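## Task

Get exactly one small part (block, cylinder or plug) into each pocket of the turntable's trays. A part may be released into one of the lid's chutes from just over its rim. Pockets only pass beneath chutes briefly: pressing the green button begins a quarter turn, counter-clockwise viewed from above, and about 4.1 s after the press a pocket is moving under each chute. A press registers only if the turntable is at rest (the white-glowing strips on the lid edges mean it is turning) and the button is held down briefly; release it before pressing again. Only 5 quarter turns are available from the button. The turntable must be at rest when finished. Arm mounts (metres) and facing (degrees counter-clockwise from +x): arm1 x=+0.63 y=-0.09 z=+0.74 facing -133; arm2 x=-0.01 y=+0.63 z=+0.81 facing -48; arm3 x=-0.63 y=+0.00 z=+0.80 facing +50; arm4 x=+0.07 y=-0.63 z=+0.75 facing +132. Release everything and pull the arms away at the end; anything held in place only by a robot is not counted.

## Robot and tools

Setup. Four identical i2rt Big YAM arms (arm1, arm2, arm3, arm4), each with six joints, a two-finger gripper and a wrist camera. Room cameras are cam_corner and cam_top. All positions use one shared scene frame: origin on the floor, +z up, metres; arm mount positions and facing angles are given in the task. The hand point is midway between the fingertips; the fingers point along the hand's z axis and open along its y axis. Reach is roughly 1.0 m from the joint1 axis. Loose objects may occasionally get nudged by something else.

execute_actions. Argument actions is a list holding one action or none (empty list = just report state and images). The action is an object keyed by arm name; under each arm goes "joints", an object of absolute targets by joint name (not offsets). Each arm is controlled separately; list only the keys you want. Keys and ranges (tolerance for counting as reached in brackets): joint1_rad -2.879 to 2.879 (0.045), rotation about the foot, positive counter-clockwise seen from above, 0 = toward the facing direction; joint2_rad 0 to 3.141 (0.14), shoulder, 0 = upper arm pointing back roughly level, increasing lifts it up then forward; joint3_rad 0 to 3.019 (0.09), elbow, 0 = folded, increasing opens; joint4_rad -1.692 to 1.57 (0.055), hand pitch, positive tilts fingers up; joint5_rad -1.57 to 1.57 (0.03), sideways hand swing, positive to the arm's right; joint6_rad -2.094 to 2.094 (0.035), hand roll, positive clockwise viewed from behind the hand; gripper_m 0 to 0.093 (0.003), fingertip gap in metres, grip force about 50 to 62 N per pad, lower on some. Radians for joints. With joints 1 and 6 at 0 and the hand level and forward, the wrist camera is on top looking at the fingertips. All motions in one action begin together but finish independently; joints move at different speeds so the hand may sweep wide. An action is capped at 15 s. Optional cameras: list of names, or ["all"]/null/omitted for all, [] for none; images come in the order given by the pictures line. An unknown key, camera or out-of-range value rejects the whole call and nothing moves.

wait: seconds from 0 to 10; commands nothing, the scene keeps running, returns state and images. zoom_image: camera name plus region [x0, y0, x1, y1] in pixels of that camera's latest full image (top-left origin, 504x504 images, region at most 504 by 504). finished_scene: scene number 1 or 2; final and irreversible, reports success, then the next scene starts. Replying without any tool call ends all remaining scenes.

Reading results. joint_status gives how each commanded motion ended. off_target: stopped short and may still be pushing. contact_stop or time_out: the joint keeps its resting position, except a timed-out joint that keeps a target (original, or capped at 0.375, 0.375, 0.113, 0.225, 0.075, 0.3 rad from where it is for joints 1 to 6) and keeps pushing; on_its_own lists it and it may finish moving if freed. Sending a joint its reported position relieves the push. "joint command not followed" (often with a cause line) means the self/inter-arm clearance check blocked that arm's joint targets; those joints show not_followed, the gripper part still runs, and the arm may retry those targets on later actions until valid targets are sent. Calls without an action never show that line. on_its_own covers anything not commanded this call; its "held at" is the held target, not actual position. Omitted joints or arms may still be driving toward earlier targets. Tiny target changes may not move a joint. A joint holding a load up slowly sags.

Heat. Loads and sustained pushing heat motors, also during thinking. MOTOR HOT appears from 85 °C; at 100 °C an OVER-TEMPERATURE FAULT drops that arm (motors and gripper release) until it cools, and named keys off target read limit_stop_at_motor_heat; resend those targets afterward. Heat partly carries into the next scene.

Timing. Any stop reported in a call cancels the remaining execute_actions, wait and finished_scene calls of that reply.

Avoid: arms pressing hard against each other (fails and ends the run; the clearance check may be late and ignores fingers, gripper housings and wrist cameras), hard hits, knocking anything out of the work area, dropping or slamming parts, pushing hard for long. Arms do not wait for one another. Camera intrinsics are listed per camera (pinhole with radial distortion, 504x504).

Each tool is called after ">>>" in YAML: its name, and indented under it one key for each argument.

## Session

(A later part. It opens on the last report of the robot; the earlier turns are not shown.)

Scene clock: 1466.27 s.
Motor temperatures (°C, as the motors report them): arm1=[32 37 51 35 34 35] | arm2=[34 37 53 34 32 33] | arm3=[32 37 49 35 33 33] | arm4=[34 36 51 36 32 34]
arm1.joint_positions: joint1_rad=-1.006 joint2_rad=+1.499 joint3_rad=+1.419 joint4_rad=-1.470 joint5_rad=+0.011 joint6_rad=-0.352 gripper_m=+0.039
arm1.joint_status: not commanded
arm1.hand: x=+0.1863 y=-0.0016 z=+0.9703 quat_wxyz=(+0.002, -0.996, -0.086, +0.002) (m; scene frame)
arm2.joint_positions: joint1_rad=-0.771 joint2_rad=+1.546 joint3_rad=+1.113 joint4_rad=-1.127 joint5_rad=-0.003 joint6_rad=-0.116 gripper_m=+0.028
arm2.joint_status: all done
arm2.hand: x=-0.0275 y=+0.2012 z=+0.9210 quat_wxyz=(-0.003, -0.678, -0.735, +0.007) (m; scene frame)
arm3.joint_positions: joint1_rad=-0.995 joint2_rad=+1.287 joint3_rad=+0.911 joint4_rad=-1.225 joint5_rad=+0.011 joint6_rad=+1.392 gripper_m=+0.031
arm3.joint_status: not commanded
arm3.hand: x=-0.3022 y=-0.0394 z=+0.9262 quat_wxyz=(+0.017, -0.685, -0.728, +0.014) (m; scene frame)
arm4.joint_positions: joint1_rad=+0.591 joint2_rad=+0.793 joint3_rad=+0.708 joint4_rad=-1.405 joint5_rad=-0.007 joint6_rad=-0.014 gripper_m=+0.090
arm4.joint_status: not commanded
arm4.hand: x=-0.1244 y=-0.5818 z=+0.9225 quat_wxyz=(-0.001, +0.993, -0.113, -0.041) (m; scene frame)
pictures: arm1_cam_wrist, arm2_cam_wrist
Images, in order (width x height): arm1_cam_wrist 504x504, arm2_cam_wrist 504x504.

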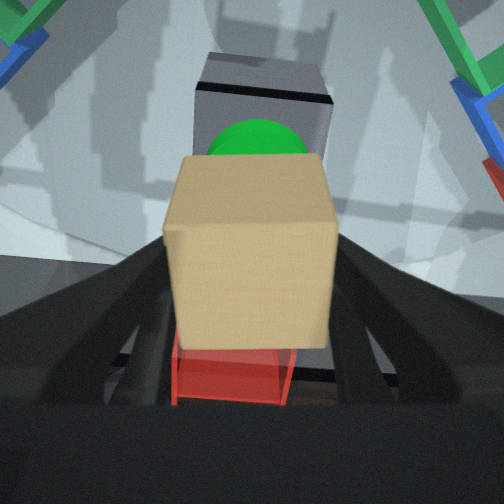

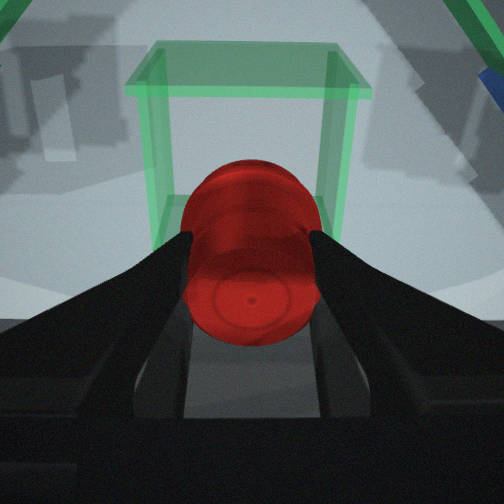

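>>> execute_actions:
  actions:
    - {"arm1":{"joints":{"joint3_rad":1.285,"joint4_rad":-1.345}}}
  cameras: []

>>> execute_actions:
  actions:
    - {"arm1":{"joints":{"joint3_rad":1.45,"joint4_rad":-1.46}}}
  cameras: []

>>> execute_actions:
  actions:
    - {"arm1":{"joints":{"joint1_rad":-1.10,"joint2_rad":1.195,"joint3_rad":1.03,"joint4_rad":-1.41}}}
  cameras: []

>>> wait:
  seconds: 1.0

>>> execute_actions:
  actions:
    - {"arm1":{"joints":{"gripper_m":0.065}},"arm2":{"joints":{"gripper_m":0.065}},"arm3":{"joints":{"gripper_m":0.06}}}
  cameras: ["cam_top"]

Scene clock: 1474.50 s.
Motor temperatures (°C, as the motors report them): arm1=[32 37 50 35 34 35] | arm2=[34 37 52 34 32 33] | arm3=[32 37 48 35 33 33] | arm4=[34 36 51 36 32 34]
arm1.joint_positions: joint1_rad=-1.006 joint2_rad=+1.472 joint3_rad=+1.315 joint4_rad=-1.356 joint5_rad=+0.010 joint6_rad=-0.352 gripper_m=+0.039
arm1.joint_status: all done
arm1.hand: x=+0.1912 y=-0.0027 z=+0.9424 quat_wxyz=(+0.007, -0.996, -0.086, +0.020) (m; scene frame)
arm2.joint_positions: joint1_rad=-0.771 joint2_rad=+1.546 joint3_rad=+1.113 joint4_rad=-1.127 joint5_rad=-0.003 joint6_rad=-0.116 gripper_m=+0.028
arm2.joint_status: not commanded
arm2.hand: x=-0.0275 y=+0.2012 z=+0.9210 quat_wxyz=(-0.003, -0.678, -0.735, +0.007) (m; scene frame)
arm3.joint_positions: joint1_rad=-0.995 joint2_rad=+1.287 joint3_rad=+0.911 joint4_rad=-1.225 joint5_rad=+0.011 joint6_rad=+1.392 gripper_m=+0.031
arm3.joint_status: not commanded
arm3.hand: x=-0.3022 y=-0.0394 z=+0.9262 quat_wxyz=(+0.017, -0.685, -0.728, +0.014) (m; scene frame)
arm4.joint_positions: joint1_rad=+0.591 joint2_rad=+0.793 joint3_rad=+0.708 joint4_rad=-1.405 joint5_rad=-0.007 joint6_rad=-0.014 gripper_m=+0.090
arm4.joint_status: not commanded
arm4.hand: x=-0.1244 y=-0.5818 z=+0.9225 quat_wxyz=(-0.001, +0.993, -0.113, -0.041) (m; scene frame)
pictures: none
No camera images: the call's "cameras" was empty. Leave "cameras" out to get every camera's image.

Scene clock: 1475.43 s.
Motor temperatures (°C, as the motors report them): arm1=[32 37 50 35 34 35] | arm2=[34 37 52 34 32 33] | arm3=[32 37 48 35 33 33] | arm4=[34 36 51 36 32 34]
arm1.joint_positions: joint1_rad=-1.006 joint2_rad=+1.472 joint3_rad=+1.409 joint4_rad=-1.445 joint5_rad=+0.010 joint6_rad=-0.352 gripper_m=+0.039
arm1.joint_status: all done
arm1.hand: x=+0.1855 y=-0.0014 z=+0.9782 quat_wxyz=(+0.008, -0.996, -0.086, +0.023) (m; scene frame)
arm2.joint_positions: joint1_rad=-0.771 joint2_rad=+1.546 joint3_rad=+1.113 joint4_rad=-1.127 joint5_rad=-0.003 joint6_rad=-0.116 gripper_m=+0.028
arm2.joint_status: not commanded
arm2.hand: x=-0.0275 y=+0.2012 z=+0.9210 quat_wxyz=(-0.003, -0.678, -0.735, +0.007) (m; scene frame)
arm3.joint_positions: joint1_rad=-0.995 joint2_rad=+1.287 joint3_rad=+0.911 joint4_rad=-1.225 joint5_rad=+0.011 joint6_rad=+1.392 gripper_m=+0.031
arm3.joint_status: not commanded
arm3.hand: x=-0.3022 y=-0.0394 z=+0.9262 quat_wxyz=(+0.017, -0.685, -0.728, +0.014) (m; scene frame)
arm4.joint_positions: joint1_rad=+0.591 joint2_rad=+0.793 joint3_rad=+0.708 joint4_rad=-1.405 joint5_rad=-0.007 joint6_rad=-0.014 gripper_m=+0.090
arm4.joint_status: not commanded
arm4.hand: x=-0.1244 y=-0.5818 z=+0.9225 quat_wxyz=(-0.001, +0.993, -0.113, -0.041) (m; scene frame)
pictures: none
No camera images: the call's "cameras" was empty. Leave "cameras" out to get every camera's image.

Scene clock: 1476.60 s.
Motor temperatures (°C, as the motors report them): arm1=[32 37 50 35 34 35] | arm2=[34 37 52 34 32 33] | arm3=[32 37 48 35 33 33] | arm4=[34 36 51 36 32 34]
arm1.joint_positions: joint1_rad=-1.108 joint2_rad=+1.182 joint3_rad=+1.035 joint4_rad=-1.418 joint5_rad=+0.010 joint6_rad=-0.352 gripper_m=+0.039
arm1.joint_status: all done
arm1.hand: x=+0.3200 y=+0.0070 z=+0.9401 quat_wxyz=(+0.000, -0.999, -0.035, -0.005) (m; scene frame)
arm2.joint_positions: joint1_rad=-0.771 joint2_rad=+1.546 joint3_rad=+1.113 joint4_rad=-1.127 joint5_rad=-0.003 joint6_rad=-0.116 gripper_m=+0.028
arm2.joint_status: not commanded
arm2.hand: x=-0.0275 y=+0.2012 z=+0.9210 quat_wxyz=(-0.003, -0.678, -0.735, +0.007) (m; scene frame)
arm3.joint_positions: joint1_rad=-0.995 joint2_rad=+1.287 joint3_rad=+0.911 joint4_rad=-1.225 joint5_rad=+0.011 joint6_rad=+1.392 gripper_m=+0.031
arm3.joint_status: not commanded
arm3.hand: x=-0.3022 y=-0.0394 z=+0.9262 quat_wxyz=(+0.017, -0.685, -0.728, +0.014) (m; scene frame)
arm4.joint_positions: joint1_rad=+0.591 joint2_rad=+0.793 joint3_rad=+0.708 joint4_rad=-1.405 joint5_rad=-0.007 joint6_rad=-0.014 gripper_m=+0.090
arm4.joint_status: not commanded
arm4.hand: x=-0.1244 y=-0.5818 z=+0.9225 quat_wxyz=(-0.001, +0.993, -0.113, -0.041) (m; scene frame)
pictures: none
No camera images: the call's "cameras" was empty. Leave "cameras" out to get every camera's image.

Scene clock: 1477.60 s.
Motor temperatures (°C, as the motors report them): arm1=[32 37 50 35 34 35] | arm2=[34 38 52 34 32 33] | arm3=[32 37 48 35 33 33] | arm4=[34 36 51 36 32 34]
arm1.joint_positions: joint1_rad=-1.108 joint2_rad=+1.182 joint3_rad=+1.035 joint4_rad=-1.418 joint5_rad=+0.010 joint6_rad=-0.352 gripper_m=+0.039
arm1.joint_status: all done
arm1.hand: x=+0.3200 y=+0.0070 z=+0.9401 quat_wxyz=(+0.000, -0.999, -0.035, -0.005) (m; scene frame)
arm2.joint_positions: joint1_rad=-0.771 joint2_rad=+1.546 joint3_rad=+1.113 joint4_rad=-1.127 joint5_rad=-0.003 joint6_rad=-0.116 gripper_m=+0.028
arm2.joint_status: not commanded
arm2.hand: x=-0.0275 y=+0.2012 z=+0.9210 quat_wxyz=(-0.003, -0.678, -0.735, +0.007) (m; scene frame)
arm3.joint_positions: joint1_rad=-0.995 joint2_rad=+1.287 joint3_rad=+0.911 joint4_rad=-1.225 joint5_rad=+0.011 joint6_rad=+1.392 gripper_m=+0.031
arm3.joint_status: not commanded
arm3.hand: x=-0.3022 y=-0.0394 z=+0.9262 quat_wxyz=(+0.017, -0.685, -0.728, +0.014) (m; scene frame)
arm4.joint_positions: joint1_rad=+0.591 joint2_rad=+0.793 joint3_rad=+0.708 joint4_rad=-1.405 joint5_rad=-0.007 joint6_rad=-0.014 gripper_m=+0.090
arm4.joint_status: not commanded
arm4.hand: x=-0.1244 y=-0.5818 z=+0.9225 quat_wxyz=(-0.001, +0.993, -0.113, -0.041) (m; scene frame)
wait: 1.00 s; at rest by 0.27 s
pictures: arm1_cam_wrist, arm2_cam_wrist, arm3_cam_wrist, arm4_cam_wrist, cam_corner, cam_top
Images, in order (width x height): arm1_cam_wrist 504x504, arm2_cam_wrist 504x504, arm3_cam_wrist 504x504, arm4_cam_wrist 504x504, cam_corner 504x504, cam_top 504x504.

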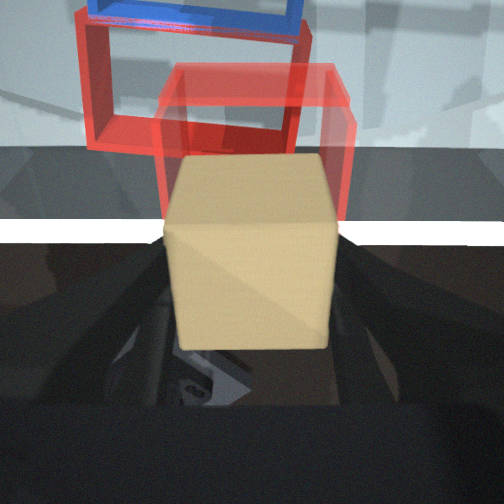

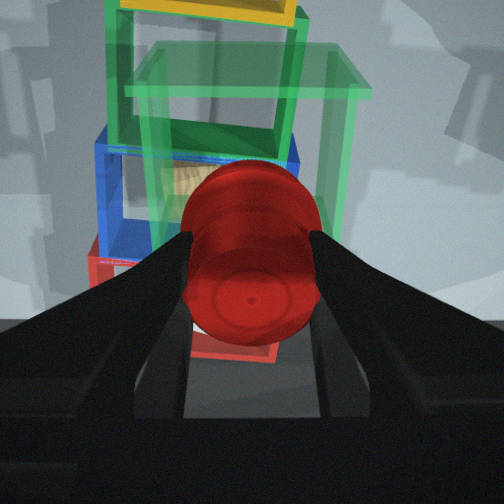

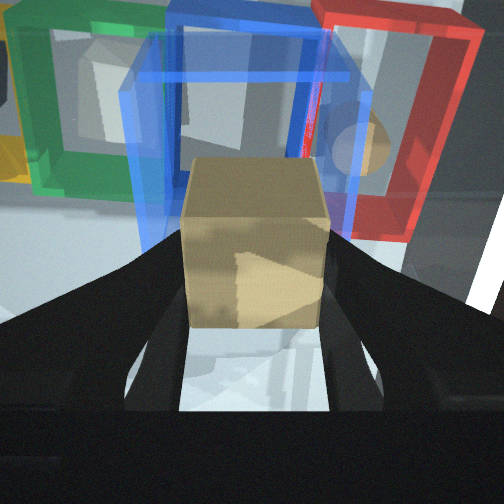

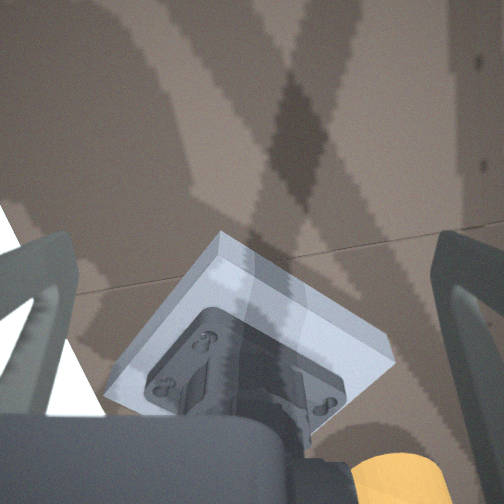

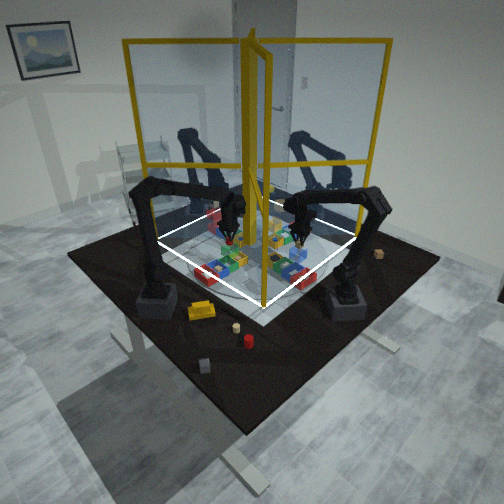

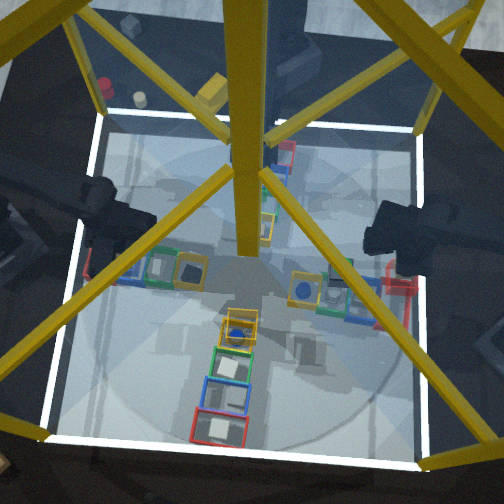

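Scene clock: 1478.20 s.
Motor temperatures (°C, as the motors report them): arm1=[32 37 50 35 34 35] | arm2=[34 38 52 34 32 33] | arm3=[32 37 48 35 33 33] | arm4=[34 36 51 36 32 34]
arm1.joint_positions: joint1_rad=-1.108 joint2_rad=+1.182 joint3_rad=+1.035 joint4_rad=-1.418 joint5_rad=+0.010 joint6_rad=-0.352 gripper_m=+0.065
arm1.joint_status: all done
arm1.hand: x=+0.3200 y=+0.0070 z=+0.9401 quat_wxyz=(+0.000, -0.999, -0.035, -0.005) (m; scene frame)
arm2.joint_positions: joint1_rad=-0.771 joint2_rad=+1.546 joint3_rad=+1.113 joint4_rad=-1.127 joint5_rad=-0.003 joint6_rad=-0.116 gripper_m=+0.065
arm2.joint_status: all done
arm2.hand: x=-0.0275 y=+0.2012 z=+0.9210 quat_wxyz=(-0.003, -0.678, -0.735, +0.007) (m; scene frame)
arm3.joint_positions: joint1_rad=-0.995 joint2_rad=+1.287 joint3_rad=+0.911 joint4_rad=-1.225 joint5_rad=+0.011 joint6_rad=+1.392 gripper_m=+0.060
arm3.joint_status: all done
arm3.hand: x=-0.3022 y=-0.0394 z=+0.9262 quat_wxyz=(+0.017, -0.685, -0.728, +0.014) (m; scene frame)
arm4.joint_positions: joint1_rad=+0.591 joint2_rad=+0.793 joint3_rad=+0.708 joint4_rad=-1.405 joint5_rad=-0.007 joint6_rad=-0.014 gripper_m=+0.090
arm4.joint_status: not commanded
arm4.hand: x=-0.1244 y=-0.5818 z=+0.9225 quat_wxyz=(-0.001, +0.993, -0.113, -0.041) (m; scene frame)
pictures: cam_top
Images, in order (width x height): cam_top 504x504.

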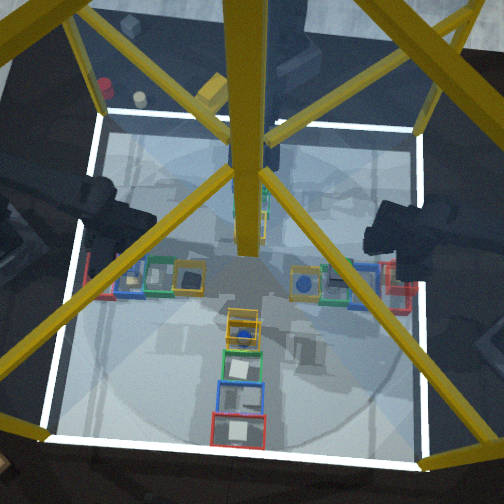

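Now retract all arms.

>>> execute_actions:
  actions:
    - {"arm1":{"joints":{"joint2_rad":0.9,"joint3_rad":0.8,"joint4_rad":-1.42}},"arm2":{"joints":{"joint2_rad":1.0,"joint3_rad":0.85,"joint4_rad":-1.38}},"arm3":{"joints":{"joint2_rad":0.9,"joint3_rad":0.8,"joint4_rad":-1.44}}}
  cameras: []

>>> wait:
  seconds: 5

>>> zoom_image:
  camera: "cam_top"
  region: [80, 140, 400, 430]

Scene clock: 1484.33 s.
Motor temperatures (°C, as the motors report them): arm1=[32 37 49 35 34 35] | arm2=[34 38 52 34 32 33] | arm3=[32 37 48 35 33 33] | arm4=[34 36 51 36 32 34]
arm1.joint_positions: joint1_rad=-1.108 joint2_rad=+0.888 joint3_rad=+0.812 joint4_rad=-1.418 joint5_rad=+0.010 joint6_rad=-0.352 gripper_m=+0.065
arm1.joint_status: all done
arm1.hand: x=+0.4020 y=-0.0168 z=+0.9296 quat_wxyz=(+0.011, -0.999, -0.035, +0.028) (m; scene frame)
arm2.joint_positions: joint1_rad=-0.771 joint2_rad=+0.990 joint3_rad=+0.852 joint4_rad=-1.370 joint5_rad=-0.003 joint6_rad=-0.116 gripper_m=+0.065
arm2.joint_status: all done
arm2.hand: x=-0.0212 y=+0.3667 z=+1.0020 quat_wxyz=(-0.020, -0.677, -0.735, +0.027) (m; scene frame)
arm3.joint_positions: joint1_rad=-0.995 joint2_rad=+0.890 joint3_rad=+0.793 joint4_rad=-1.426 joint5_rad=+0.011 joint6_rad=+1.392 gripper_m=+0.060
arm3.joint_status: all done
arm3.hand: x=-0.4014 y=-0.0281 z=+0.9853 quat_wxyz=(-0.014, -0.685, -0.728, -0.009) (m; scene frame)
arm4.joint_positions: joint1_rad=+0.591 joint2_rad=+0.793 joint3_rad=+0.708 joint4_rad=-1.405 joint5_rad=-0.007 joint6_rad=-0.014 gripper_m=+0.090
arm4.joint_status: not commanded
arm4.hand: x=-0.1244 y=-0.5818 z=+0.9225 quat_wxyz=(-0.001, +0.993, -0.113, -0.041) (m; scene frame)
pictures: none
No camera images: the call's "cameras" was empty. Leave "cameras" out to get every camera's image.

Scene clock: 1489.33 s.
Motor temperatures (°C, as the motors report them): arm1=[32 36 49 35 34 35] | arm2=[34 37 52 34 32 33] | arm3=[32 37 48 35 33 33] | arm4=[34 36 51 36 32 34]
arm1.joint_positions: joint1_rad=-1.108 joint2_rad=+0.888 joint3_rad=+0.812 joint4_rad=-1.418 joint5_rad=+0.010 joint6_rad=-0.352 gripper_m=+0.065
arm1.joint_status: all done
arm1.hand: x=+0.4020 y=-0.0168 z=+0.9296 quat_wxyz=(+0.011, -0.999, -0.035, +0.028) (m; scene frame)
arm2.joint_positions: joint1_rad=-0.771 joint2_rad=+0.990 joint3_rad=+0.852 joint4_rad=-1.370 joint5_rad=-0.003 joint6_rad=-0.116 gripper_m=+0.065
arm2.joint_status: all done
arm2.hand: x=-0.0212 y=+0.3667 z=+1.0020 quat_wxyz=(-0.020, -0.677, -0.735, +0.027) (m; scene frame)
arm3.joint_positions: joint1_rad=-0.995 joint2_rad=+0.890 joint3_rad=+0.793 joint4_rad=-1.426 joint5_rad=+0.011 joint6_rad=+1.392 gripper_m=+0.060
arm3.joint_status: all done
arm3.hand: x=-0.4014 y=-0.0281 z=+0.9853 quat_wxyz=(-0.014, -0.685, -0.728, -0.009) (m; scene frame)
arm4.joint_positions: joint1_rad=+0.591 joint2_rad=+0.793 joint3_rad=+0.708 joint4_rad=-1.405 joint5_rad=-0.007 joint6_rad=-0.014 gripper_m=+0.090
arm4.joint_status: not commanded
arm4.hand: x=-0.1244 y=-0.5818 z=+0.9225 quat_wxyz=(-0.001, +0.993, -0.113, -0.041) (m; scene frame)
wait: 5.00 s; at rest by 0.27 s
pictures: arm1_cam_wrist, arm2_cam_wrist, arm3_cam_wrist, arm4_cam_wrist, cam_corner, cam_top
Images, in order (width x height): arm1_cam_wrist 504x504, arm2_cam_wrist 504x504, arm3_cam_wrist 504x504, arm4_cam_wrist 504x504, cam_corner 504x504, cam_top 504x504.

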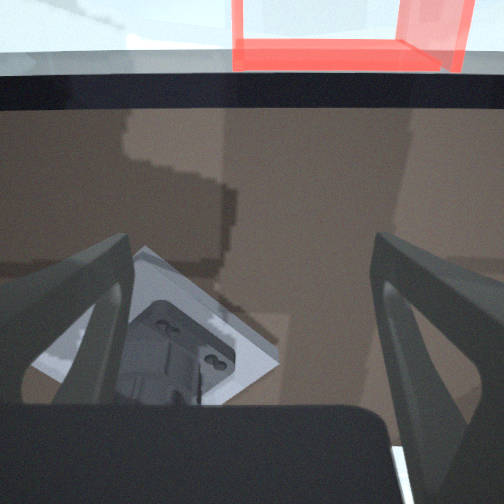

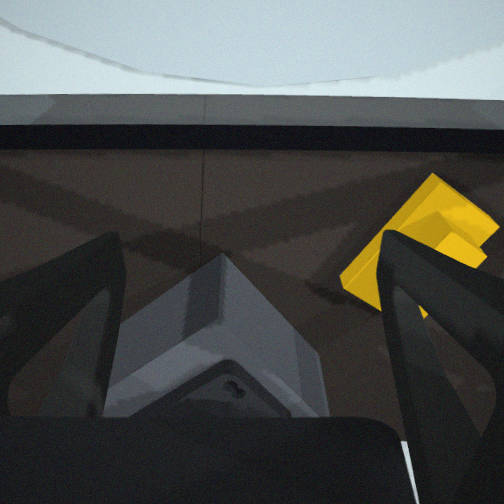

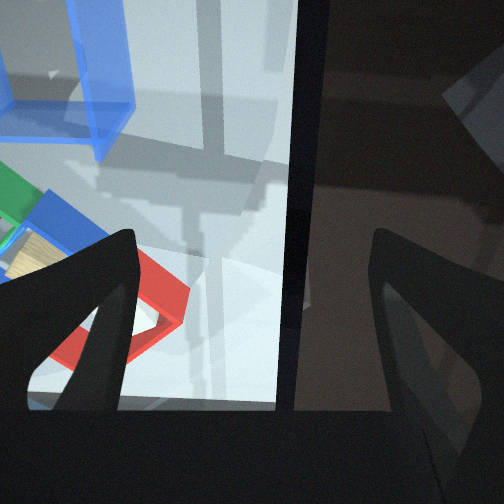

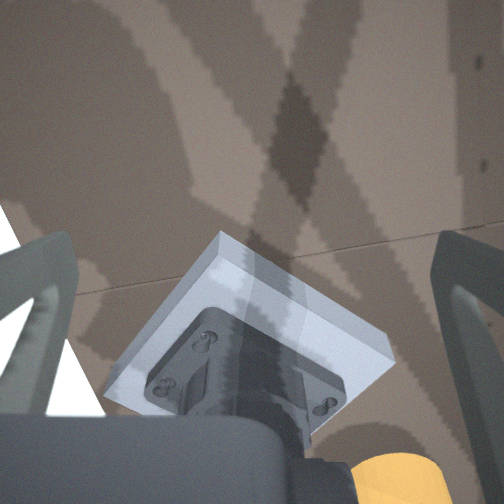

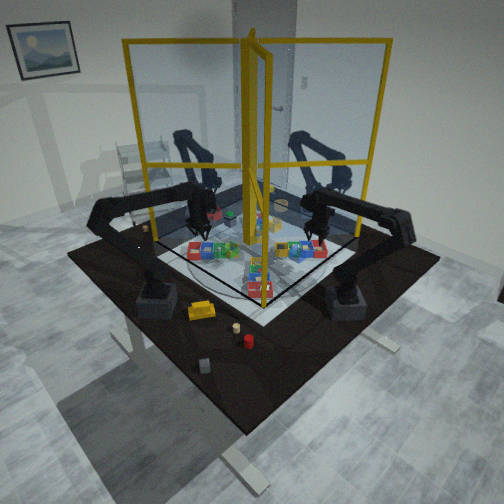

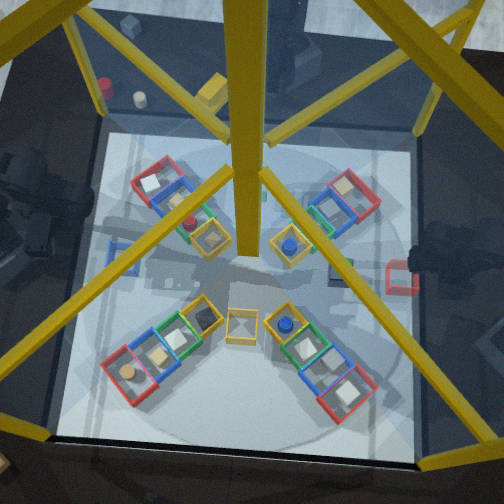

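Region (80, 140, 400, 430) of cam_top's 504x504 image, scaled by 1.575, with more detail than that image has; it fills the top 457 rows of this view, and the rest is white.

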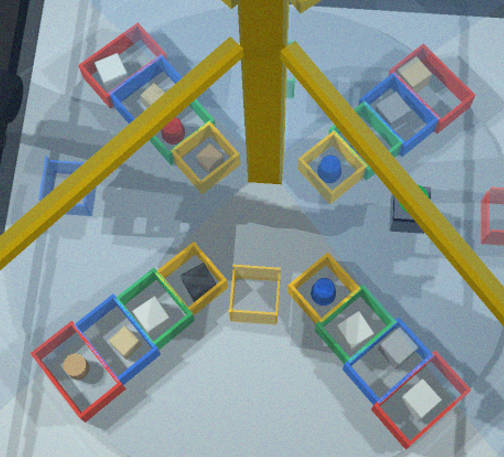

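>>> finished_scene:
  scene: 1

The scene is finished: the task was done.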